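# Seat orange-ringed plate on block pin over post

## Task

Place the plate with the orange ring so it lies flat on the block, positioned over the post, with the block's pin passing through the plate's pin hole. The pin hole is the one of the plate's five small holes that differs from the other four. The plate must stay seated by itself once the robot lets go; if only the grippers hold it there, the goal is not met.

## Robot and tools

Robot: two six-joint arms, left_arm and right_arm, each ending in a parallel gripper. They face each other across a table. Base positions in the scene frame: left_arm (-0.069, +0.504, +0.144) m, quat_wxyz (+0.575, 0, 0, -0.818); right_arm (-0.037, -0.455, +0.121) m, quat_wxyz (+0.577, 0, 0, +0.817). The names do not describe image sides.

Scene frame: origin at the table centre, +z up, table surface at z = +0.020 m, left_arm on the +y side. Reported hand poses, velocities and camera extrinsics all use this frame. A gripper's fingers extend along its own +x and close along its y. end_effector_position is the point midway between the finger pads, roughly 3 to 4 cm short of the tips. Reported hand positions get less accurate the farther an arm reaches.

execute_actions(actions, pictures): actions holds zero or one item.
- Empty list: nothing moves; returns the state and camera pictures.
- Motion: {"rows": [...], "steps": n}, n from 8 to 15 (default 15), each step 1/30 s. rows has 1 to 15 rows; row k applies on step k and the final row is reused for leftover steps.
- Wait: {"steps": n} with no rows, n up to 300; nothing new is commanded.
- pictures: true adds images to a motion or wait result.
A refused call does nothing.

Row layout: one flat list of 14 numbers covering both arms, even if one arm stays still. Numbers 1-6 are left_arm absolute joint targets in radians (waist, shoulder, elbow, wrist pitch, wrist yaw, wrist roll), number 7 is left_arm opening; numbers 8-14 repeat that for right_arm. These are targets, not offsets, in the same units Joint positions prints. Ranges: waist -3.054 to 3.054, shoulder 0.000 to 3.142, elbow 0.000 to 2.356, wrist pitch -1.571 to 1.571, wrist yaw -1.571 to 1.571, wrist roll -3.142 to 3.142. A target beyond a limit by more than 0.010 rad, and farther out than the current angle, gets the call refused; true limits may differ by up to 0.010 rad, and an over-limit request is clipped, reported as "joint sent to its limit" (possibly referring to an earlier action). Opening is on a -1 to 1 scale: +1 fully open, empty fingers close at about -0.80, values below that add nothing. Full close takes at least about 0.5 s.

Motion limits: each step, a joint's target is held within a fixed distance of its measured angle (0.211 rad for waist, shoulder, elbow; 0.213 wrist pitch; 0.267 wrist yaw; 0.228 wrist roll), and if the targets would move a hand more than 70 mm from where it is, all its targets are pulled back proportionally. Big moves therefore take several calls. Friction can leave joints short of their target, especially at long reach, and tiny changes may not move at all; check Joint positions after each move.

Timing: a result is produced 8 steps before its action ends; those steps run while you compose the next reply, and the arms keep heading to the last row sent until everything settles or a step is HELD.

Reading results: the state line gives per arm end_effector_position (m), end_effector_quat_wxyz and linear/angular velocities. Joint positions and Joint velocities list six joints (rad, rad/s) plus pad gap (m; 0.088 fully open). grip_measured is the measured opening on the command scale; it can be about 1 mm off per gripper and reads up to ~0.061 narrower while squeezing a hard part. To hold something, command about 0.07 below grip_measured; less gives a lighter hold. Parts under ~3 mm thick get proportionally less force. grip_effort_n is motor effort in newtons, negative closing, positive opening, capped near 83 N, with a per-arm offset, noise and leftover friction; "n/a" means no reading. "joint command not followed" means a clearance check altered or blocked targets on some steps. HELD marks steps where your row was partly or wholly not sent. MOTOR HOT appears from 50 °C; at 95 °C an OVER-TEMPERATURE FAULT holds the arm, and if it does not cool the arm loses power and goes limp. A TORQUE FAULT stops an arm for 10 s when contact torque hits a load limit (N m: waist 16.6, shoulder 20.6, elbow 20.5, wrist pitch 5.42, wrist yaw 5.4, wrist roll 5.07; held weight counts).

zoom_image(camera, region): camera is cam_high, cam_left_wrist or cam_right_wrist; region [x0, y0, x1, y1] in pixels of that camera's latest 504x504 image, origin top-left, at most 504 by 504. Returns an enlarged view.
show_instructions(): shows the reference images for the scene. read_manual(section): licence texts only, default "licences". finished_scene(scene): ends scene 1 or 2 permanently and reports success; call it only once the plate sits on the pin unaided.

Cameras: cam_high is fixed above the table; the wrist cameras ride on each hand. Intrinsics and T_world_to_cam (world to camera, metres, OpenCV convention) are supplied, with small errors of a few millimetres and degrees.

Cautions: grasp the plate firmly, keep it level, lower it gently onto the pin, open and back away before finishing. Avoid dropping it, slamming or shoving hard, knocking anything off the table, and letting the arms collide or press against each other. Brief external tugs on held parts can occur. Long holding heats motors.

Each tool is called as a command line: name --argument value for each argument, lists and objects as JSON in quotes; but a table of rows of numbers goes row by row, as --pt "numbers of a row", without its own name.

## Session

show_instructions

execute_actions --actions '[]'

Reference images for this scene: manual page 1, manual page 2, manual page 3.

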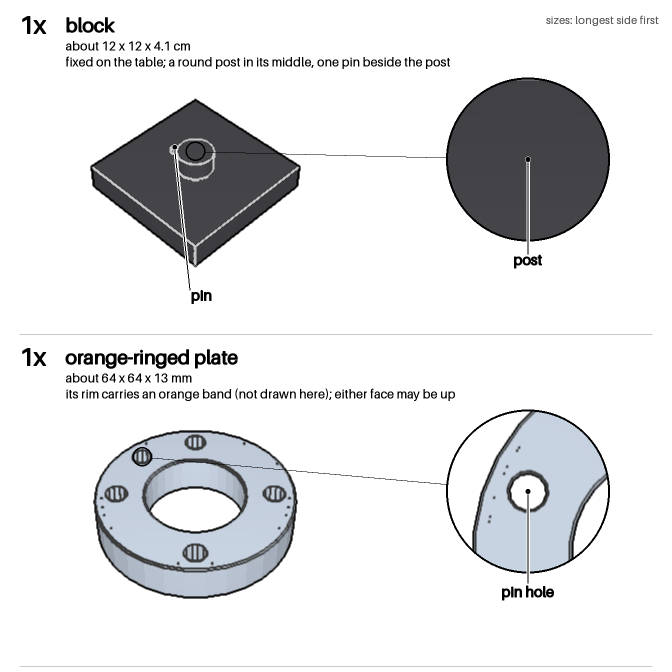

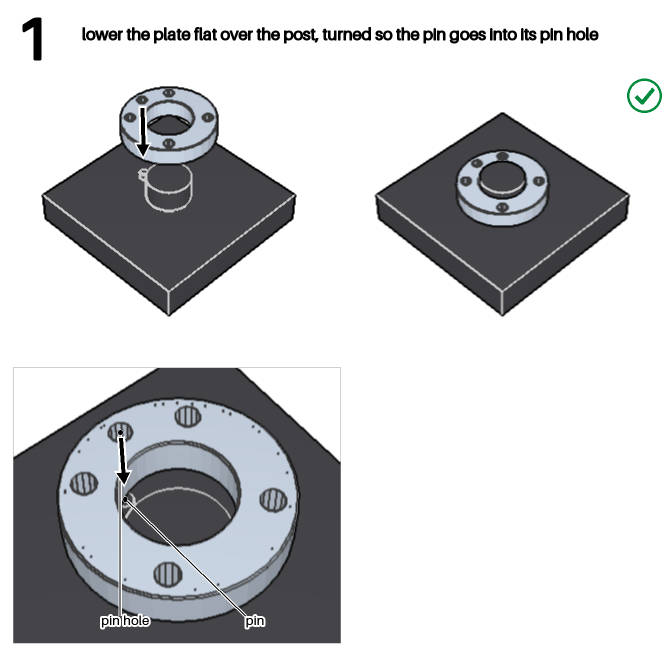

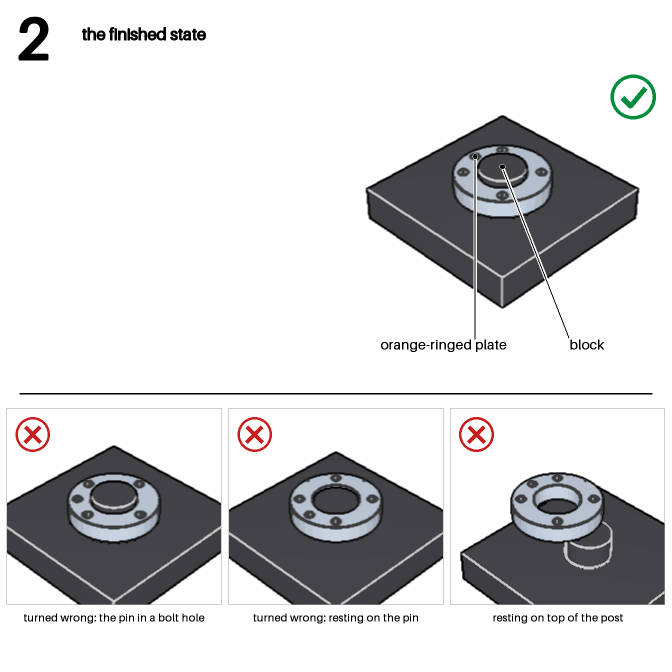

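Scene clock: 0.00 s of 5100.00 s.
left_arm: end_effector_position=(-0.2276, +0.3076, +0.3823) grip_measured=+0.999 grip_effort_n=n/a end_effector_quat_wxyz=(+0.459, +0.250, +0.722, -0.452) end_effector_velocity=(+0.002, +0.005, -0.002) end_effector_angular_velocity=(+0.013, -0.016, -0.012) | right_arm: end_effector_position=(-0.2759, -0.1508, +0.3224) grip_measured=+1.000 grip_effort_n=n/a end_effector_quat_wxyz=(+0.666, +0.272, +0.690, +0.085) end_effector_velocity=(-0.002, -0.004, -0.002) end_effector_angular_velocity=(-0.020, +0.005, +0.016)
Joint positions: left_arm=[-0.103  1.31   1.389 -1.381  0.394 -1.001  0.088] | right_arm=[ 0.472  1.735  1.624 -1.117  0.388  2.59   0.088]
Joint velocities: left_arm=[-0.007 -0.002 -0.002 -0.022 -0.007  0.007 -0.   ] | right_arm=[ 0.002 -0.002 -0.002 -0.007 -0.022 -0.007  0.   ]
Motor temperatures (°C, as the motors report them): left_arm=[22 25 25 24 25 21] | right_arm=[22 24 23 22 23 22]
Heat: left arm: hottest shoulder 25 °C (+0.0 °C/min); right arm: hottest shoulder 24 °C (+0.0 °C/min).
camera_calibration (this result's frames):
cam_left_wrist: T_world_to_cam=[[-0.780577, -0.477785, 0.403016, -0.173362], [-0.262426, 0.835687, 0.482451, -0.473671], [-0.567303, 0.270828, -0.777701, 0.16349], [0, 0, 0, 1]] pos_world=[-0.166877, 0.268733, 0.425537]
cam_right_wrist: T_world_to_cam=[[-0.269435, -0.853623, -0.445794, -0.0600954], [-0.929253, 0.108949, 0.353015, -0.318856], [-0.252773, 0.50937, -0.822586, 0.352739], [0, 0, 0, 1]] pos_world=[-0.223327, -0.196234, 0.375929]

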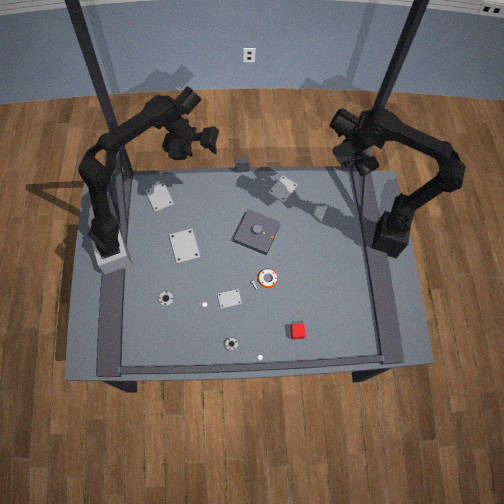

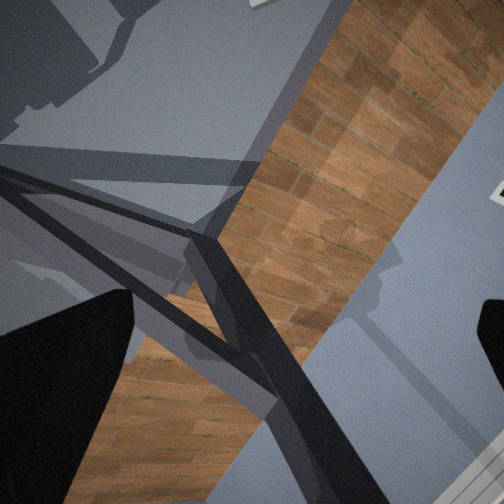

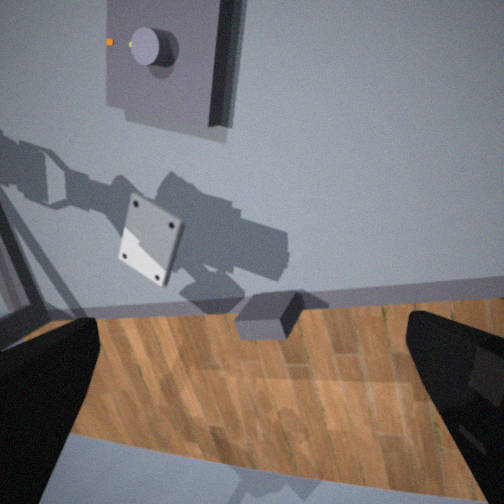

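zoom_image --camera "cam_high" --region '[210, 200, 310, 300]'

Region (210, 200, 310, 300) of cam_high's 504x504 image, scaled by 5.040, with more detail than that image has.

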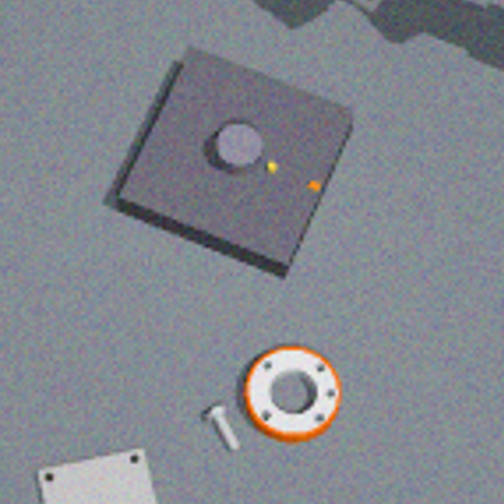

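execute_actions --actions '[{"rows": [[0.601,2.353,1.787,-1.004,0,-3.05,1, 0.472,1.735,1.624,-1.117,0.388,2.59,1]], "steps": 15}]'

execute_actions --actions '[{"steps": 40}]' --pictures true

Scene clock: 1.70 s of 5100.00 s.
left_arm: end_effector_position=(-0.1846, +0.1912, +0.4011) grip_measured=+0.999 grip_effort_n=-1.2 end_effector_quat_wxyz=(+0.593, +0.059, +0.698, -0.397) end_effector_velocity=(+0.266, -0.515, +0.102) end_effector_angular_velocity=(-0.805, -0.022, +2.031) | right_arm: end_effector_position=(-0.2759, -0.1508, +0.3224) grip_measured=+1.000 grip_effort_n=-0.2 end_effector_quat_wxyz=(+0.666, +0.272, +0.690, +0.085) end_effector_velocity=(+0.004, -0.003, -0.002) end_effector_angular_velocity=(-0.020, -0.015, +0.006)
Joint positions: left_arm=[ 0.069  1.477  1.572 -1.187  0.173 -1.21   0.088] | right_arm=[ 0.472  1.735  1.624 -1.117  0.388  2.59   0.088]
Joint velocities: left_arm=[ 0.857  0.818  0.847  0.901 -0.755 -0.945 -0.   ] | right_arm=[-0.002 -0.002 -0.002 -0.022 -0.007 -0.007  0.   ]
Motor temperatures (°C, as the motors report them): left_arm=[22 25 25 24 25 21] | right_arm=[22 24 23 22 23 22]
Heat: left arm: hottest shoulder 25 °C (+0.0 °C/min); right arm: hottest shoulder 24 °C (+0.0 °C/min).
Steps of this call (steps 1 to 44: nothing new was sent; steps 45 to 51: the first 7 steps of this action). Readings (joint positions):
45: left_arm=[-0.097 1.321 1.401 -1.379 0.381 -1.022] | right_arm=[0.472 1.735 1.624 -1.117 0.388 2.590]
46: left_arm=[-0.075 1.341 1.427 -1.347 0.343 -1.056] | right_arm=[0.472 1.735 1.624 -1.117 0.388 2.590]
48: left_arm=[-0.017 1.396 1.490 -1.272 0.269 -1.117] | right_arm=[0.472 1.735 1.624 -1.117 0.388 2.590]
51: the state above

Scene clock: 3.03 s of 5100.00 s.
left_arm: end_effector_position=(+0.0416, +0.0725, +0.1382) grip_measured=+0.999 grip_effort_n=-2.6 end_effector_quat_wxyz=(-0.464, +0.532, -0.470, -0.530) end_effector_velocity=(-0.000, +0.000, +0.004) end_effector_angular_velocity=(+0.001, -0.005, +0.342) | right_arm: end_effector_position=(-0.2759, -0.1508, +0.3224) grip_measured=+1.000 grip_effort_n=-0.2 end_effector_quat_wxyz=(+0.666, +0.272, +0.690, +0.085) end_effector_velocity=(+0.004, -0.003, -0.002) end_effector_angular_velocity=(-0.020, -0.015, +0.006)
Joint positions: left_arm=[ 0.598  2.346  1.785 -1.003  0.006 -3.017  0.088] | right_arm=[ 0.472  1.735  1.624 -1.117  0.388  2.59   0.088]
Joint velocities: left_arm=[-0.002 -0.007  0.002 -0.007 -0.007 -0.344  0.   ] | right_arm=[-0.002 -0.002 -0.002 -0.022 -0.007 -0.007  0.   ]
Motor temperatures (°C, as the motors report them): left_arm=[22 25 25 24 25 21] | right_arm=[22 25 23 22 23 22]
Heat: left arm: hottest shoulder 25 °C (+0.0 °C/min); right arm: hottest shoulder 25 °C (+0.0 °C/min).
Kept back: nothing.
Steps of this call (steps 1 to 8: the last 8 steps of your previous action; steps 9 to 40: the robot went on to your last target). Readings (joint positions):
1: left_arm=[0.098 1.505 1.601 -1.158 0.149 -1.243] | right_arm=[0.472 1.735 1.624 -1.117 0.388 2.590]
2: left_arm=[0.127 1.533 1.630 -1.132 0.128 -1.276] | right_arm=[0.472 1.735 1.624 -1.117 0.388 2.590]
4: left_arm=[0.189 1.590 1.681 -1.090 0.092 -1.347] | right_arm=[0.472 1.735 1.624 -1.117 0.388 2.590]
8: left_arm=[0.320 1.705 1.739 -1.043 0.049 -1.492] | right_arm=[0.472 1.735 1.624 -1.117 0.388 2.590]
40: the state above
camera_calibration (this result's frames):
cam_left_wrist: T_world_to_cam=[[0.989966, 0.139004, -0.0254001, -0.036341], [0.138694, -0.921437, 0.362929, 0.0384799], [0.027044, -0.36281, -0.931471, 0.232474], [0, 0, 0, 1]] pos_world=[0.0243524, 0.124852, 0.201654]
cam_right_wrist: T_world_to_cam=[[-0.269435, -0.853623, -0.445794, -0.0600954], [-0.929253, 0.108949, 0.353015, -0.318856], [-0.252773, 0.50937, -0.822586, 0.352739], [0, 0, 0, 1]] pos_world=[-0.223327, -0.196234, 0.375929]

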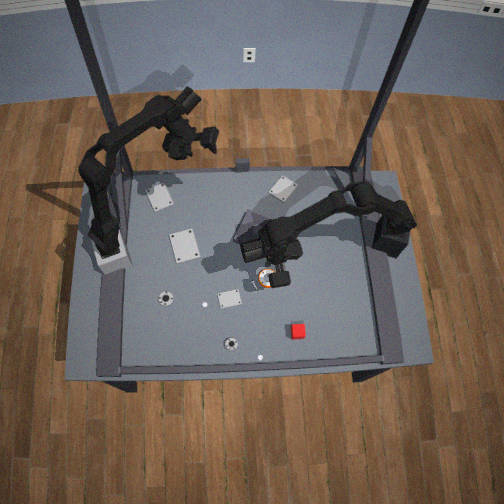

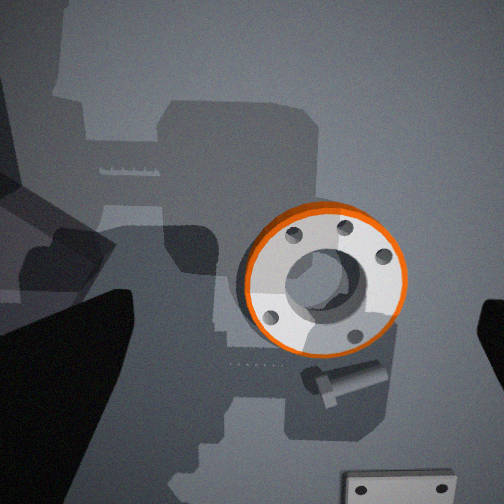

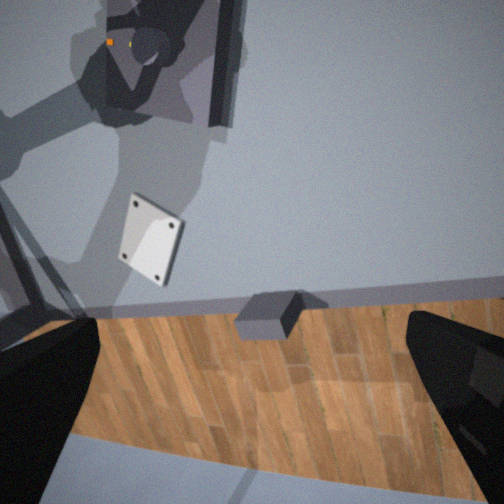

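execute_actions --actions '[{"rows": [[0.63,2.38,1.81,-0.97,0,-3.05,1, 0.472,1.735,1.624,-1.117,0.388,2.59,1],[0.63,2.41,1.826,-0.94,0,-3.05,1, 0.472,1.735,1.624,-1.117,0.388,2.59,1],[0.63,2.44,1.826,-0.91,0,-3.05,1, 0.472,1.735,1.624,-1.117,0.388,2.59,1],[0.63,2.477,1.826,-0.893,0,-3.05,1, 0.472,1.735,1.624,-1.117,0.388,2.59,1]], "steps": 12}]'

execute_actions --actions '[{"steps": 18}]' --pictures true

Scene clock: 4.60 s of 5100.00 s.
left_arm: end_effector_position=(+0.0526, +0.0573, +0.1302) grip_measured=+0.999 grip_effort_n=-2.6 end_effector_quat_wxyz=(-0.441, +0.557, -0.469, -0.524) end_effector_velocity=(+0.125, -0.141, -0.154) end_effector_angular_velocity=(-0.392, -0.114, +0.186) | right_arm: end_effector_position=(-0.2759, -0.1508, +0.3224) grip_measured=+1.000 grip_effort_n=-0.7 end_effector_quat_wxyz=(+0.666, +0.272, +0.690, +0.085) end_effector_velocity=(-0.000, -0.000, -0.001) end_effector_angular_velocity=(-0.004, +0.003, +0.006)
Joint positions: left_arm=[ 0.613  2.381  1.813 -0.942  0.006 -3.047  0.088] | right_arm=[ 0.472  1.735  1.624 -1.117  0.388  2.59   0.088]
Joint velocities: left_arm=[ 0.178  0.545  0.315  0.637 -0.007 -0.007 -0.   ] | right_arm=[-0.002 -0.002 -0.007  0.007 -0.007 -0.007  0.   ]
Motor temperatures (°C, as the motors report them): left_arm=[22 25 26 24 25 21] | right_arm=[22 25 23 22 23 22]
Heat: left arm: hottest elbow 26 °C (+0.0 °C/min); right arm: hottest shoulder 25 °C (+0.0 °C/min).
Steps of this call (steps 1 to 30: the robot went on to your last target; steps 31 to 43: nothing new was sent; steps 44 to 47: the first 4 steps of this action). Readings (joint positions):
44: left_arm=[0.599 2.347 1.787 -1.002 0.006 -3.047] | right_arm=[0.472 1.735 1.624 -1.117 0.388 2.590]
45: left_arm=[0.602 2.353 1.792 -0.991 0.006 -3.047] | right_arm=[0.472 1.735 1.624 -1.117 0.388 2.590]
47: the state above

Scene clock: 5.20 s of 5100.00 s.
left_arm: end_effector_position=(+0.0620, +0.0568, +0.0962) grip_measured=+0.999 grip_effort_n=-2.6 end_effector_quat_wxyz=(-0.442, +0.555, -0.459, -0.535) end_effector_velocity=(-0.001, +0.002, +0.000) end_effector_angular_velocity=(+0.009, -0.004, +0.020) | right_arm: end_effector_position=(-0.2759, -0.1508, +0.3224) grip_measured=+1.000 grip_effort_n=-0.2 end_effector_quat_wxyz=(+0.666, +0.272, +0.690, +0.085) end_effector_velocity=(+0.001, -0.004, -0.001) end_effector_angular_velocity=(-0.010, -0.004, +0.011)
Joint positions: left_arm=[ 0.632  2.465  1.825 -0.894  0.004 -3.047  0.088] | right_arm=[ 0.472  1.735  1.624 -1.117  0.388  2.59   0.088]
Joint velocities: left_arm=[-0.002 -0.002 -0.002 -0.007 -0.007 -0.022 -0.   ] | right_arm=[ 0.002 -0.007 -0.007 -0.007 -0.007 -0.007  0.   ]
Motor temperatures (°C, as the motors report them): left_arm=[22 26 26 24 25 21] | right_arm=[22 25 24 22 23 22]
Heat: left arm: hottest shoulder 26 °C (+11.5 °C/min); right arm: hottest shoulder 25 °C (+11.5 °C/min).
Kept back: nothing.
Steps of this call (steps 1 to 8: the last 8 steps of your previous action; steps 9 to 18: the robot went on to your last target). Readings (joint positions):
1: left_arm=[0.619 2.397 1.821 -0.923 0.005 -3.047] | right_arm=[0.472 1.735 1.624 -1.117 0.388 2.590]
2: left_arm=[0.624 2.413 1.825 -0.914 0.005 -3.047] | right_arm=[0.472 1.735 1.624 -1.117 0.388 2.590]
4: left_arm=[0.630 2.442 1.825 -0.909 0.004 -3.047] | right_arm=[0.472 1.735 1.624 -1.117 0.388 2.590]
8: left_arm=[0.632 2.465 1.825 -0.899 0.004 -3.047] | right_arm=[0.472 1.735 1.624 -1.117 0.388 2.590]
18: the state above
camera_calibration (this result's frames):
cam_left_wrist: T_world_to_cam=[[0.979328, 0.201116, -0.0216533, -0.0586837], [0.193489, -0.900183, 0.390171, 0.029189], [0.0589777, -0.386295, -0.920488, 0.185371], [0, 0, 0, 1]] pos_world=[0.0408901, 0.109685, 0.157972]
cam_right_wrist: T_world_to_cam=[[-0.269435, -0.853623, -0.445794, -0.0600954], [-0.929253, 0.108949, 0.353015, -0.318856], [-0.252773, 0.50937, -0.822586, 0.352739], [0, 0, 0, 1]] pos_world=[-0.223327, -0.196234, 0.375929]

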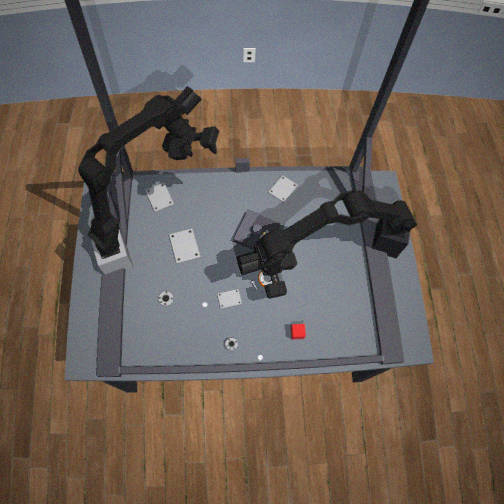

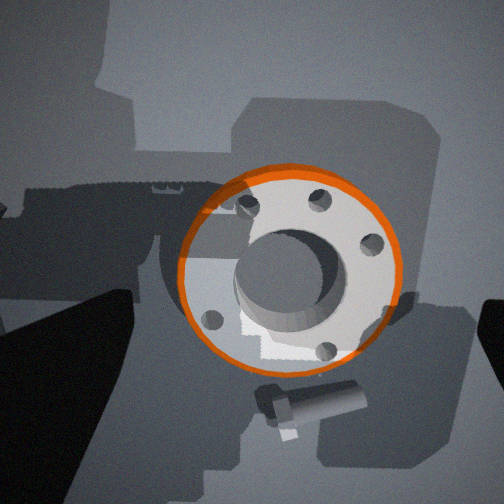

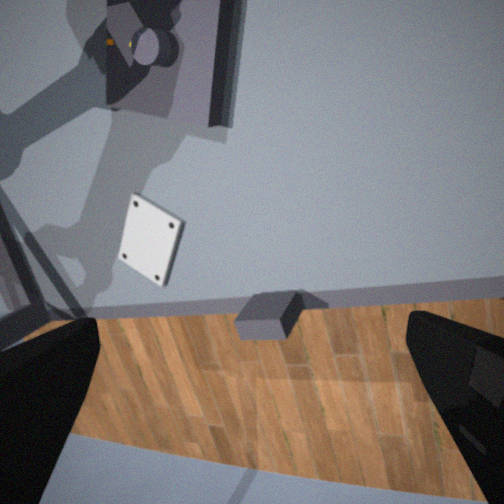

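execute_actions --actions '[{"rows": [[0.625,2.485,1.805,-0.885,0,-3.05,1, 0.472,1.735,1.624,-1.117,0.388,2.59,1],[0.625,2.49,1.79,-0.87,0,-3.05,1, 0.472,1.735,1.624,-1.117,0.388,2.59,1],[0.625,2.498,1.78,-0.855,0,-3.05,1, 0.472,1.735,1.624,-1.117,0.388,2.59,1],[0.625,2.498,1.772,-0.84,0,-3.05,1, 0.472,1.735,1.624,-1.117,0.388,2.59,1],[0.625,2.498,1.772,-0.829,0,-3.05,0.85, 0.472,1.735,1.624,-1.117,0.388,2.59,1]], "steps": 12}]'

execute_actions --actions '[{"steps": 14}]' --pictures true

Scene clock: 6.33 s of 5100.00 s.
left_arm: end_effector_position=(+0.0613, +0.0575, +0.0914) grip_measured=+0.999 grip_effort_n=-2.6 end_effector_quat_wxyz=(-0.441, +0.556, -0.460, -0.534) end_effector_velocity=(-0.014, +0.016, -0.073) end_effector_angular_velocity=(-0.014, -0.012, -0.029) | right_arm: end_effector_position=(-0.2759, -0.1508, +0.3224) grip_measured=+1.000 grip_effort_n=-0.7 end_effector_quat_wxyz=(+0.666, +0.272, +0.690, +0.085) end_effector_velocity=(+0.002, -0.005, -0.003) end_effector_angular_velocity=(-0.030, -0.005, +0.011)
Joint positions: left_arm=[ 0.63   2.466  1.806 -0.869  0.004 -3.047  0.088] | right_arm=[ 0.472  1.735  1.624 -1.117  0.388  2.59   0.088]
Joint velocities: left_arm=[-0.022  0.037 -0.247  0.3   -0.007  0.007 -0.   ] | right_arm=[-0.002 -0.002 -0.002 -0.022 -0.022 -0.007  0.   ]
Motor temperatures (°C, as the motors report them): left_arm=[22 26 26 24 25 21] | right_arm=[22 25 24 22 23 22]
Heat: left arm: hottest shoulder 26 °C (+9.5 °C/min); right arm: hottest shoulder 25 °C (+9.5 °C/min).
Steps of this call (steps 1 to 15: the robot went on to your last target; steps 16 to 30: nothing new was sent; steps 31 to 34: the first 4 steps of this action). Readings (joint positions):
31: left_arm=[0.632 2.465 1.824 -0.893 0.004 -3.047] | right_arm=[0.472 1.735 1.624 -1.117 0.388 2.590]
32: left_arm=[0.632 2.465 1.820 -0.887 0.004 -3.047] | right_arm=[0.472 1.735 1.624 -1.117 0.388 2.590]
34: the state above

Scene clock: 6.80 s of 5100.00 s.
left_arm: end_effector_position=(+0.0594, +0.0599, +0.0784) grip_measured=+0.853 grip_effort_n=-14.2 end_effector_quat_wxyz=(-0.442, +0.555, -0.460, -0.534) end_effector_velocity=(-0.004, +0.004, +0.000) end_effector_angular_velocity=(+0.019, +0.014, +0.019) | right_arm: end_effector_position=(-0.2759, -0.1508, +0.3224) grip_measured=+1.000 grip_effort_n=-0.7 end_effector_quat_wxyz=(+0.666, +0.272, +0.690, +0.085) end_effector_velocity=(+0.004, -0.003, -0.002) end_effector_angular_velocity=(-0.020, -0.015, +0.006)
Joint positions: left_arm=[ 0.628  2.482  1.779 -0.831  0.004 -3.047  0.081] | right_arm=[ 0.472  1.735  1.624 -1.117  0.388  2.59   0.088]
Joint velocities: left_arm=[-0.002 -0.002 -0.002 -0.022  0.007 -0.022 -0.001] | right_arm=[-0.002 -0.002 -0.002 -0.022 -0.007 -0.007  0.   ]
Motor temperatures (°C, as the motors report them): left_arm=[22 26 26 24 25 21] | right_arm=[22 25 24 22 23 22]
Heat: left arm: hottest shoulder 26 °C (+8.8 °C/min); right arm: hottest shoulder 25 °C (+8.8 °C/min).
Kept back: nothing.
Steps of this call (steps 1 to 8: the last 8 steps of your previous action; steps 9 to 14: the robot went on to your last target). Readings (joint positions):
1: left_arm=[0.630 2.468 1.798 -0.859 0.004 -3.047] | right_arm=[0.472 1.735 1.624 -1.117 0.388 2.590]
2: left_arm=[0.629 2.471 1.792 -0.851 0.004 -3.047] | right_arm=[0.472 1.735 1.624 -1.117 0.388 2.590]
4: left_arm=[0.629 2.478 1.784 -0.841 0.004 -3.047] | right_arm=[0.472 1.735 1.624 -1.117 0.388 2.590]
8: left_arm=[0.628 2.482 1.779 -0.833 0.004 -3.047] | right_arm=[0.472 1.735 1.624 -1.117 0.388 2.590]
14: the state above
camera_calibration (this result's frames):
cam_left_wrist: T_world_to_cam=[[0.980017, 0.197737, -0.0215902, -0.0570187], [0.190315, -0.900555, 0.390871, 0.0395988], [0.0578464, -0.38717, -0.920192, 0.17052], [0, 0, 0, 1]] pos_world=[0.0384791, 0.112956, 0.140202]
cam_right_wrist: T_world_to_cam=[[-0.269435, -0.853623, -0.445794, -0.0600954], [-0.929253, 0.108949, 0.353015, -0.318856], [-0.252773, 0.50937, -0.822586, 0.352739], [0, 0, 0, 1]] pos_world=[-0.223327, -0.196234, 0.375929]

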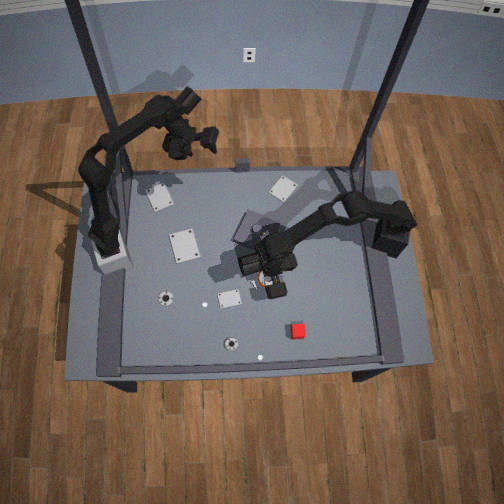

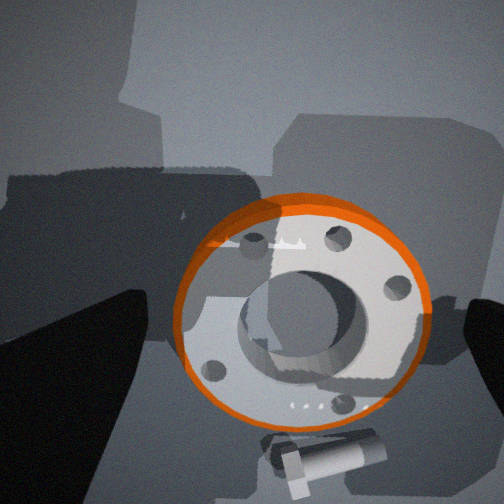

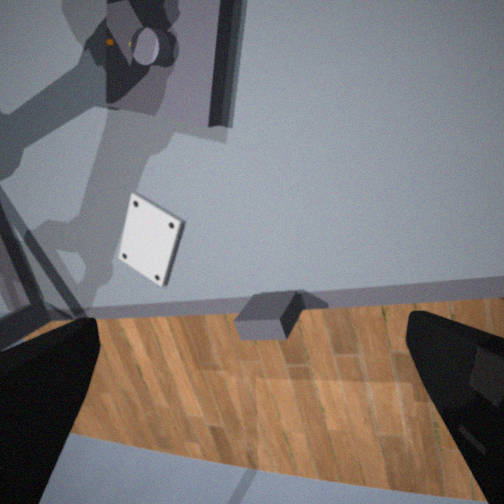

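execute_actions --actions '[{"rows": [[0.625,2.506,1.77,-0.825,0,-3.05,0.85, 0.472,1.735,1.624,-1.117,0.388,2.59,1],[0.625,2.508,1.768,-0.82,0,-3.05,0.85, 0.472,1.735,1.624,-1.117,0.388,2.59,1],[0.625,2.508,1.768,-0.816,0,-3.05,0.8, 0.472,1.735,1.624,-1.117,0.388,2.59,1],[0.625,2.508,1.768,-0.816,0,-3.05,0.75, 0.472,1.735,1.624,-1.117,0.388,2.59,1],[0.625,2.508,1.768,-0.816,0,-3.05,0.7, 0.472,1.735,1.624,-1.117,0.388,2.59,1]], "steps": 10}]'

execute_actions --actions '[{"steps": 12}]' --pictures true

Scene clock: 7.40 s of 5100.00 s.
left_arm: end_effector_position=(+0.0595, +0.0597, +0.0779) grip_measured=+0.852 grip_effort_n=-14.2 end_effector_quat_wxyz=(-0.442, +0.555, -0.460, -0.534) end_effector_velocity=(-0.001, -0.004, -0.014) end_effector_angular_velocity=(-0.023, +0.002, +0.019) | right_arm: end_effector_position=(-0.2759, -0.1508, +0.3224) grip_measured=+1.000 grip_effort_n=-0.7 end_effector_quat_wxyz=(+0.666, +0.272, +0.690, +0.085) end_effector_velocity=(+0.001, -0.001, +0.001) end_effector_angular_velocity=(-0.007, -0.001, +0.006)
Joint positions: left_arm=[ 0.628  2.482  1.778 -0.828  0.004 -3.047  0.081] | right_arm=[ 0.472  1.735  1.624 -1.117  0.388  2.59   0.088]
Joint velocities: left_arm=[-0.002  0.022 -0.022  0.066  0.007 -0.022  0.   ] | right_arm=[-0.002 -0.002  0.002 -0.007 -0.007 -0.007  0.   ]
Motor temperatures (°C, as the motors report them): left_arm=[22 26 26 24 25 21] | right_arm=[22 25 24 22 23 22]
Heat: left arm: hottest shoulder 26 °C (+8.1 °C/min); right arm: hottest shoulder 25 °C (+8.1 °C/min).
Steps of this call (steps 1 to 16: the robot went on to your last target; steps 17 to 18: the first 2 steps of this action). Readings (joint positions):
17: left_arm=[0.628 2.482 1.779 -0.830 0.004 -3.047] | right_arm=[0.472 1.735 1.624 -1.117 0.388 2.590]
18: the state above

Scene clock: 7.80 s of 5100.00 s.
left_arm: end_effector_position=(+0.0596, +0.0594, +0.0749) grip_measured=+0.706 grip_effort_n=-14.2 end_effector_quat_wxyz=(-0.442, +0.556, -0.460, -0.533) end_effector_velocity=(+0.001, +0.006, +0.000) end_effector_angular_velocity=(+0.027, -0.014, +0.020) | right_arm: end_effector_position=(-0.2759, -0.1508, +0.3224) grip_measured=+1.000 grip_effort_n=-0.2 end_effector_quat_wxyz=(+0.666, +0.272, +0.690, +0.085) end_effector_velocity=(+0.004, -0.003, -0.002) end_effector_angular_velocity=(-0.020, -0.008, -0.006)
Joint positions: left_arm=[ 0.628  2.488  1.775 -0.817  0.004 -3.047  0.074] | right_arm=[ 0.472  1.735  1.624 -1.117  0.388  2.59   0.088]
Joint velocities: left_arm=[-0.002 -0.002 -0.002 -0.022 -0.022 -0.022 -0.002] | right_arm=[-0.002 -0.002 -0.002 -0.022 -0.007  0.007  0.   ]
Motor temperatures (°C, as the motors report them): left_arm=[22 26 26 24 25 21] | right_arm=[22 25 24 22 23 22]
Heat: left arm: hottest shoulder 26 °C (+7.7 °C/min); right arm: hottest shoulder 25 °C (+7.7 °C/min).
Kept back: nothing.
Steps of this call (steps 1 to 8: the last 8 steps of your previous action; steps 9 to 12: the robot went on to your last target). Readings (joint positions):
1: left_arm=[0.628 2.483 1.778 -0.825 0.004 -3.047] | right_arm=[0.472 1.735 1.624 -1.117 0.388 2.590]
2: left_arm=[0.628 2.484 1.777 -0.822 0.004 -3.047] | right_arm=[0.472 1.735 1.624 -1.117 0.388 2.590]
4: left_arm=[0.628 2.486 1.776 -0.820 0.004 -3.047] | right_arm=[0.472 1.735 1.624 -1.117 0.388 2.590]
8: left_arm=[0.628 2.488 1.775 -0.818 0.004 -3.047] | right_arm=[0.472 1.735 1.624 -1.117 0.388 2.590]
12: the state above
camera_calibration (this result's frames):
cam_left_wrist: T_world_to_cam=[[0.980038, 0.197666, -0.0213061, -0.0571622], [0.18994, -0.899261, 0.394021, 0.0401132], [0.0587247, -0.390202, -0.918855, 0.167111], [0, 0, 0, 1]] pos_world=[0.0385885, 0.112578, 0.136527]
cam_right_wrist: T_world_to_cam=[[-0.269435, -0.853623, -0.445794, -0.0600954], [-0.929253, 0.108949, 0.353015, -0.318856], [-0.252773, 0.50937, -0.822586, 0.352739], [0, 0, 0, 1]] pos_world=[-0.223327, -0.196234, 0.375929]

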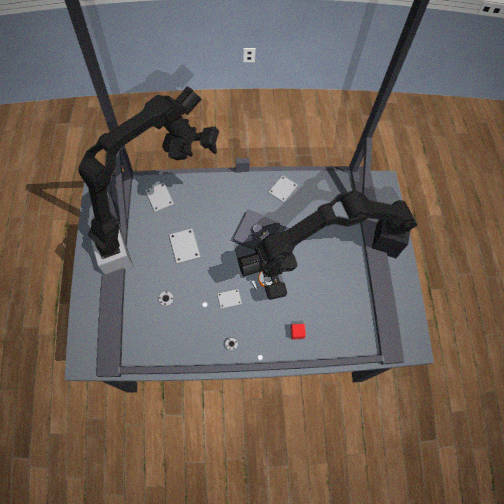

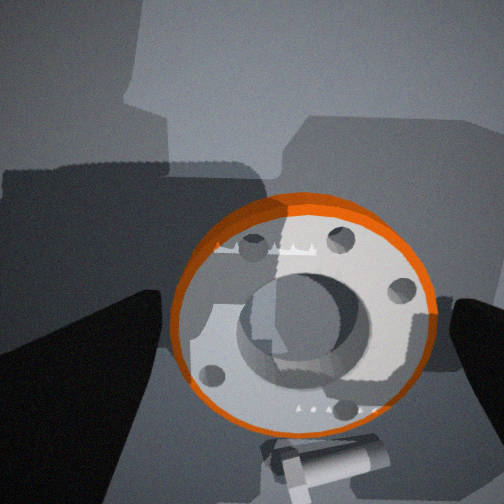

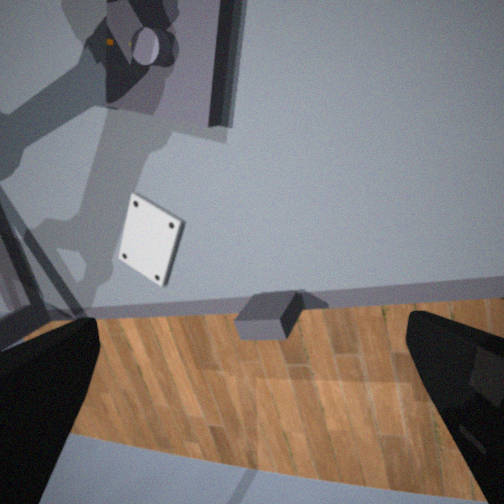

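execute_actions --actions '[{"rows": [[0.628,2.488,1.775,-0.817,0,-3.05,0.63, 0.472,1.735,1.624,-1.117,0.388,2.59,1],[0.628,2.488,1.775,-0.817,0,-3.05,0.58, 0.472,1.735,1.624,-1.117,0.388,2.59,1],[0.628,2.488,1.775,-0.817,0,-3.05,0.54, 0.472,1.735,1.624,-1.117,0.388,2.59,1],[0.628,2.488,1.775,-0.817,0,-3.05,0.5, 0.472,1.735,1.624,-1.117,0.388,2.59,1],[0.628,2.488,1.775,-0.817,0,-3.05,0.46, 0.472,1.735,1.624,-1.117,0.388,2.59,1],[0.628,2.488,1.775,-0.817,0,-3.05,0.42, 0.472,1.735,1.624,-1.117,0.388,2.59,1],[0.628,2.488,1.775,-0.817,0,-3.05,0.4, 0.472,1.735,1.624,-1.117,0.388,2.59,1]], "steps": 15}]'

execute_actions --actions '[{"rows": [[0.628,2.475,1.80,-0.84,0,-3.05,0.4, 0.472,1.735,1.624,-1.117,0.388,2.59,1],[0.628,2.465,1.83,-0.87,0,-3.05,0.4, 0.472,1.735,1.624,-1.117,0.388,2.59,1],[0.628,2.46,1.86,-0.905,0,-3.05,0.4, 0.472,1.735,1.624,-1.117,0.388,2.59,1],[0.628,2.46,1.89,-0.94,0,-3.05,0.4, 0.472,1.735,1.624,-1.117,0.388,2.59,1],[0.628,2.46,1.92,-0.975,0,-3.05,0.4, 0.472,1.735,1.624,-1.117,0.388,2.59,1],[0.628,2.46,1.95,-1.01,0,-3.05,0.4, 0.472,1.735,1.624,-1.117,0.388,2.59,1],[0.61,2.46,1.98,-1.04,0,-3.05,0.4, 0.472,1.735,1.624,-1.117,0.388,2.59,1],[0.58,2.46,2.0,-1.067,0,-3.05,0.4, 0.472,1.735,1.624,-1.117,0.388,2.59,1],[0.54,2.46,2.0,-1.067,0,-3.05,0.4, 0.472,1.735,1.624,-1.117,0.388,2.59,1],[0.49,2.46,2.0,-1.067,0,-3.05,0.4, 0.472,1.735,1.624,-1.117,0.388,2.59,1],[0.44,2.46,2.0,-1.067,0,-3.04,0.4, 0.472,1.735,1.624,-1.117,0.388,2.59,1],[0.39,2.46,2.0,-1.067,0,-3.03,0.4, 0.472,1.735,1.624,-1.117,0.388,2.59,1],[0.34,2.46,2.0,-1.067,0,-3.02,0.4, 0.472,1.735,1.624,-1.117,0.388,2.59,1],[0.29,2.46,2.0,-1.067,0,-3.02,0.4, 0.472,1.735,1.624,-1.117,0.388,2.59,1],[0.255,2.46,2.0,-1.067,0,-3.02,0.4, 0.472,1.735,1.624,-1.117,0.388,2.59,1]], "steps": 15}]'

execute_actions --actions '[{"steps": 24}]' --pictures true

Scene clock: 13.07 s of 5100.00 s.
left_arm: end_effector_position=(+0.0596, +0.0594, +0.0749) grip_measured=+0.491 grip_effort_n=-23.0 end_effector_quat_wxyz=(-0.442, +0.556, -0.460, -0.533) end_effector_velocity=(-0.002, -0.002, +0.001) end_effector_angular_velocity=(-0.009, +0.005, +0.005) | right_arm: end_effector_position=(-0.2759, -0.1508, +0.3224) grip_measured=+1.000 grip_effort_n=-0.2 end_effector_quat_wxyz=(+0.666, +0.272, +0.690, +0.085) end_effector_velocity=(+0.004, -0.001, -0.002) end_effector_angular_velocity=(-0.004, -0.017, +0.001)
Joint positions: left_arm=[ 0.628  2.488  1.775 -0.817  0.004 -3.047  0.063] | right_arm=[ 0.472  1.735  1.624 -1.117  0.388  2.59   0.088]
Joint velocities: left_arm=[-0.002 -0.002 -0.002  0.007  0.007 -0.007 -0.046] | right_arm=[-0.002 -0.002 -0.007 -0.007  0.007 -0.007  0.   ]
Motor temperatures (°C, as the motors report them): left_arm=[22 28 26 24 25 21] | right_arm=[22 26 25 22 23 22]
Heat: left arm: hottest shoulder 28 °C (+13.8 °C/min); right arm: hottest shoulder 26 °C (+9.2 °C/min).
Steps of this call (steps 1 to 30: the robot went on to your last target; steps 31 to 90: nothing new was sent; then 2.03 s passed at rest; steps 91 to 97: the first 7 steps of this action). Readings (joint positions):
91: left_arm=[0.628 2.488 1.775 -0.817 0.004 -3.047] | right_arm=[0.472 1.735 1.624 -1.117 0.388 2.590]
92: left_arm=[0.628 2.488 1.775 -0.817 0.004 -3.047] | right_arm=[0.472 1.735 1.624 -1.117 0.388 2.590]
94: left_arm=[0.628 2.488 1.775 -0.817 0.004 -3.047] | right_arm=[0.472 1.735 1.624 -1.117 0.388 2.590]
97: the state above

Scene clock: 13.57 s of 5100.00 s.
left_arm: end_effector_position=(+0.0615, +0.0522, +0.1024) grip_measured=+0.444 grip_effort_n=-83.5 end_effector_quat_wxyz=(-0.446, +0.549, -0.456, -0.539) end_effector_velocity=(+0.016, -0.088, +0.226) end_effector_angular_velocity=(-0.057, -0.039, -0.019) | right_arm: end_effector_position=(-0.2759, -0.1508, +0.3224) grip_measured=+1.000 grip_effort_n=-0.2 end_effector_quat_wxyz=(+0.666, +0.272, +0.690, +0.085) end_effector_velocity=(-0.000, -0.003, -0.002) end_effector_angular_velocity=(-0.020, +0.005, +0.011)
Joint positions: left_arm=[ 0.628  2.487  1.893 -0.957  0.004 -3.047  0.061] | right_arm=[ 0.472  1.735  1.624 -1.117  0.388  2.59   0.088]
Joint velocities: left_arm=[-0.027 -0.037  0.886 -0.857 -0.022 -0.007  0.   ] | right_arm=[-0.002 -0.002 -0.002 -0.007 -0.022 -0.007  0.   ]
Motor temperatures (°C, as the motors report them): left_arm=[22 28 26 24 25 21] | right_arm=[22 26 25 22 23 22]
Heat: left arm: hottest shoulder 28 °C (+13.3 °C/min); right arm: hottest shoulder 26 °C (+8.8 °C/min).
Steps of this call (steps 1 to 8: the last 8 steps of your previous action; steps 9 to 15: the first 7 steps of this action). Readings (joint positions):
9: left_arm=[0.628 2.488 1.778 -0.820 0.004 -3.047] | right_arm=[0.472 1.735 1.624 -1.117 0.388 2.590]
10: left_arm=[0.628 2.488 1.785 -0.831 0.004 -3.047] | right_arm=[0.472 1.735 1.624 -1.117 0.388 2.590]
12: left_arm=[0.628 2.488 1.815 -0.876 0.004 -3.047] | right_arm=[0.472 1.735 1.624 -1.117 0.388 2.590]
15: the state above

Scene clock: 14.37 s of 5100.00 s.
left_arm: end_effector_position=(-0.1052, +0.0428, +0.1222) grip_measured=+0.444 grip_effort_n=-83.5 end_effector_quat_wxyz=(-0.558, +0.438, -0.536, -0.457) end_effector_velocity=(+0.024, -0.012, -0.002) end_effector_angular_velocity=(-0.052, -0.063, +0.051) | right_arm: end_effector_position=(-0.2759, -0.1508, +0.3224) grip_measured=+1.000 grip_effort_n=-0.2 end_effector_quat_wxyz=(+0.666, +0.272, +0.690, +0.085) end_effector_velocity=(+0.002, -0.002, +0.001) end_effector_angular_velocity=(-0.007, -0.001, +0.006)
Joint positions: left_arm=[ 0.266  2.485  1.971 -1.098 -0.003 -3.022  0.061] | right_arm=[ 0.472  1.735  1.624 -1.117  0.388  2.59   0.088]
Joint velocities: left_arm=[ 0.032  0.002 -0.002  0.051 -0.066 -0.022 -0.   ] | right_arm=[-0.002 -0.007 -0.002 -0.007 -0.007 -0.007  0.   ]
Motor temperatures (°C, as the motors report them): left_arm=[22 28 26 24 25 21] | right_arm=[22 26 25 22 23 22]
Heat: left arm: hottest shoulder 28 °C (+12.5 °C/min); right arm: hottest shoulder 26 °C (+8.4 °C/min).
Kept back: nothing.
Steps of this call (steps 1 to 8: the last 8 steps of your previous action; steps 9 to 24: the robot went on to your last target). Readings (joint positions):
1: left_arm=[0.626 2.486 1.922 -0.985 0.004 -3.047] | right_arm=[0.472 1.735 1.624 -1.117 0.388 2.590]
2: left_arm=[0.619 2.482 1.945 -1.009 0.001 -3.047] | right_arm=[0.472 1.735 1.624 -1.117 0.388 2.590]
4: left_arm=[0.585 2.473 1.974 -1.035 -0.003 -3.047] | right_arm=[0.472 1.735 1.624 -1.117 0.388 2.590]
8: left_arm=[0.449 2.466 1.991 -1.050 -0.003 -3.037] | right_arm=[0.472 1.735 1.624 -1.117 0.388 2.590]
24: the state above
camera_calibration (this result's frames):
cam_left_wrist: T_world_to_cam=[[0.982581, -0.18455, -0.0218073, 0.125327], [-0.168263, -0.93334, 0.317118, 0.011128], [-0.0788777, -0.307924, -0.948135, 0.199338], [0, 0, 0, 1]] pos_world=[-0.105548, 0.0948962, 0.188203]
cam_right_wrist: T_world_to_cam=[[-0.269435, -0.853623, -0.445794, -0.0600954], [-0.929253, 0.108949, 0.353015, -0.318856], [-0.252773, 0.50937, -0.822586, 0.352739], [0, 0, 0, 1]] pos_world=[-0.223327, -0.196234, 0.375929]

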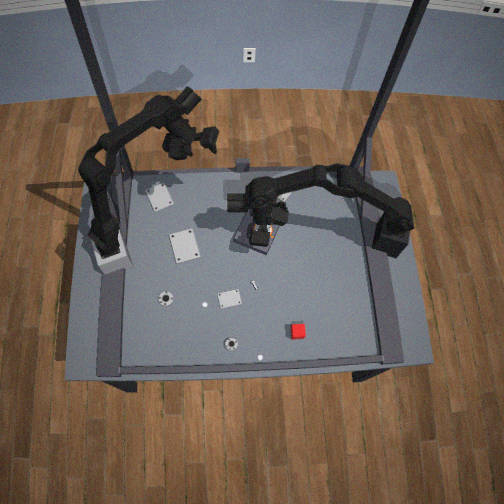

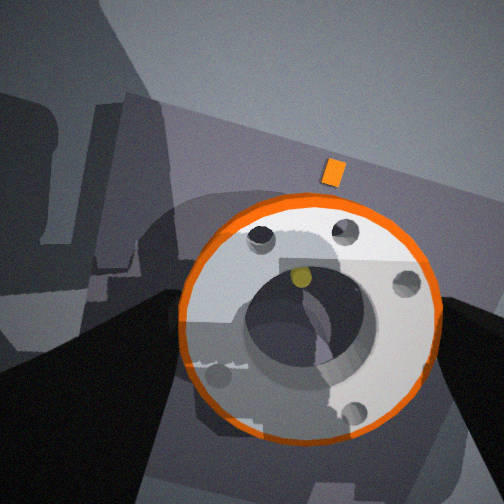

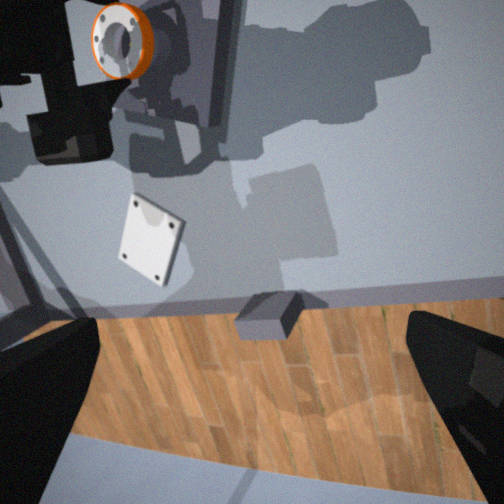

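execute_actions --actions '[{"rows": [[0.255,2.455,2.0,-1.067,0,-3.02,0.38, 0.472,1.735,1.624,-1.117,0.388,2.59,1]], "steps": 10}]'

execute_actions --actions '[{"steps": 16}]' --pictures true

Scene clock: 14.67 s of 5100.00 s.
left_arm: end_effector_position=(-0.1114, +0.0261, +0.1375) grip_measured=+0.444 grip_effort_n=-83.5 end_effector_quat_wxyz=(-0.541, +0.456, -0.558, -0.434) end_effector_velocity=(-0.007, +0.005, +0.003) end_effector_angular_velocity=(+0.018, +0.007, +0.009) | right_arm: end_effector_position=(-0.2759, -0.1508, +0.3224) grip_measured=+1.000 grip_effort_n=-0.7 end_effector_quat_wxyz=(+0.666, +0.272, +0.690, +0.085) end_effector_velocity=(+0.001, -0.001, -0.001) end_effector_angular_velocity=(-0.010, -0.004, +0.006)
Joint positions: left_arm=[ 0.256  2.466  1.998 -1.065 -0.004 -3.022  0.061] | right_arm=[ 0.472  1.735  1.624 -1.117  0.388  2.59   0.088]
Joint velocities: left_arm=[-0.012 -0.007 -0.002 -0.022  0.007 -0.022 -0.   ] | right_arm=[-0.002 -0.002 -0.002 -0.007 -0.007 -0.007  0.   ]
Motor temperatures (°C, as the motors report them): left_arm=[22 29 26 24 25 21] | right_arm=[22 26 25 22 23 22]
Heat: left arm: hottest shoulder 29 °C (+16.4 °C/min); right arm: hottest shoulder 26 °C (+8.2 °C/min).
Steps of this call (steps 1 to 7: the robot went on to your last target; steps 8 to 9: the first 2 steps of this action). Readings (joint positions):
8: left_arm=[0.256 2.466 1.998 -1.064 -0.004 -3.022] | right_arm=[0.472 1.735 1.624 -1.117 0.388 2.590]
9: the state above

Scene clock: 15.20 s of 5100.00 s.
left_arm: end_effector_position=(-0.1113, +0.0264, +0.1375) grip_measured=+0.444 grip_effort_n=-83.5 end_effector_quat_wxyz=(-0.541, +0.455, -0.558, -0.435) end_effector_velocity=(-0.002, +0.004, +0.004) end_effector_angular_velocity=(+0.011, -0.008, +0.000) | right_arm: end_effector_position=(-0.2759, -0.1508, +0.3224) grip_measured=+1.000 grip_effort_n=-0.7 end_effector_quat_wxyz=(+0.666, +0.272, +0.690, +0.085) end_effector_velocity=(+0.001, -0.001, +0.001) end_effector_angular_velocity=(-0.006, +0.007, -0.006)
Joint positions: left_arm=[ 0.256  2.466  1.998 -1.066 -0.004 -3.022  0.061] | right_arm=[ 0.472  1.735  1.624 -1.117  0.388  2.59   0.088]
Joint velocities: left_arm=[-0.007 -0.007  0.002 -0.022 -0.007 -0.007 -0.   ] | right_arm=[-0.002 -0.002  0.002 -0.007 -0.007  0.007  0.   ]
Motor temperatures (°C, as the motors report them): left_arm=[22 29 26 24 25 21] | right_arm=[22 26 25 22 23 22]
Heat: left arm: hottest shoulder 29 °C (+15.8 °C/min); right arm: hottest shoulder 26 °C (+7.9 °C/min).
Kept back: nothing.
Steps of this call (steps 1 to 8: the last 8 steps of your previous action; steps 9 to 15: the robot went on to your last target; step 16: nothing new was sent). Readings (joint positions):
1: left_arm=[0.256 2.466 1.998 -1.066 -0.004 -3.022] | right_arm=[0.472 1.735 1.624 -1.117 0.388 2.590]
2: left_arm=[0.256 2.466 1.998 -1.066 -0.004 -3.022] | right_arm=[0.472 1.735 1.624 -1.117 0.388 2.590]
4: left_arm=[0.256 2.466 1.998 -1.066 -0.004 -3.022] | right_arm=[0.472 1.735 1.624 -1.117 0.388 2.590]
8: left_arm=[0.256 2.466 1.998 -1.066 -0.004 -3.022] | right_arm=[0.472 1.735 1.624 -1.117 0.388 2.590]
16: the state above
All arms were judged still, so your last target was given up. Only a new action makes them travel on or press farther. Fingers that are still opening or closing keep moving.
camera_calibration (this result's frames):
cam_left_wrist: T_world_to_cam=[[0.980519, -0.19601, -0.0127535, 0.127515], [-0.175641, -0.90399, 0.38981, -0.0216536], [-0.0879357, -0.379977, -0.920807, 0.205444], [0, 0, 0, 1]] pos_world=[-0.110768, 0.0834835, 0.199242]
cam_right_wrist: T_world_to_cam=[[-0.269435, -0.853623, -0.445794, -0.0600954], [-0.929253, 0.108949, 0.353015, -0.318856], [-0.252773, 0.50937, -0.822586, 0.352739], [0, 0, 0, 1]] pos_world=[-0.223327, -0.196234, 0.375929]

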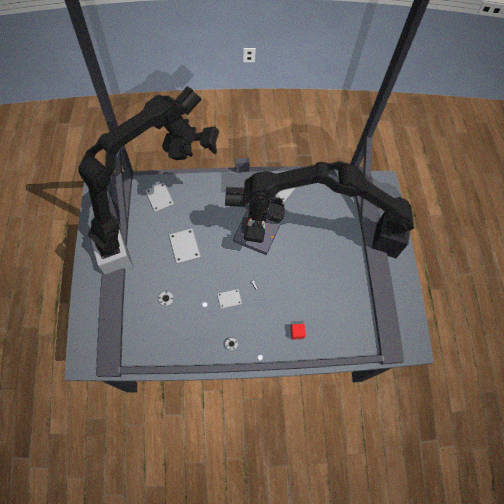

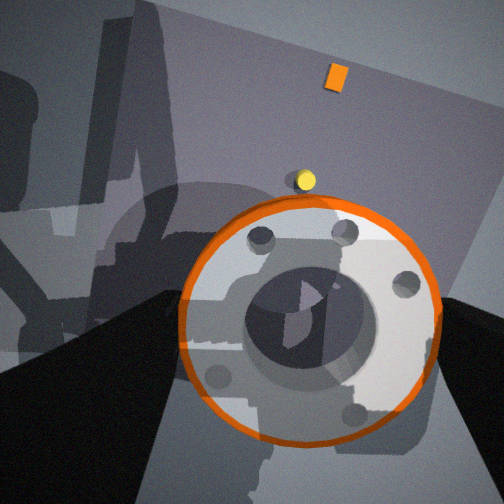

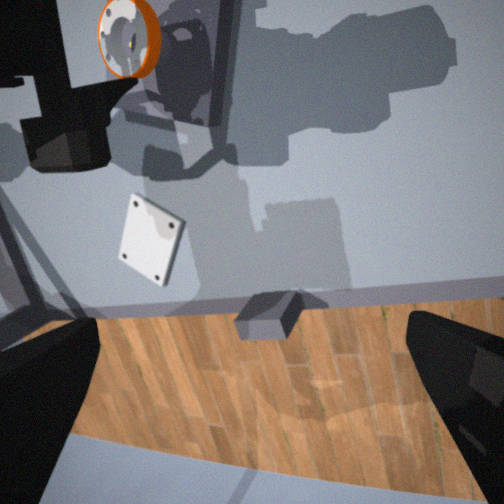

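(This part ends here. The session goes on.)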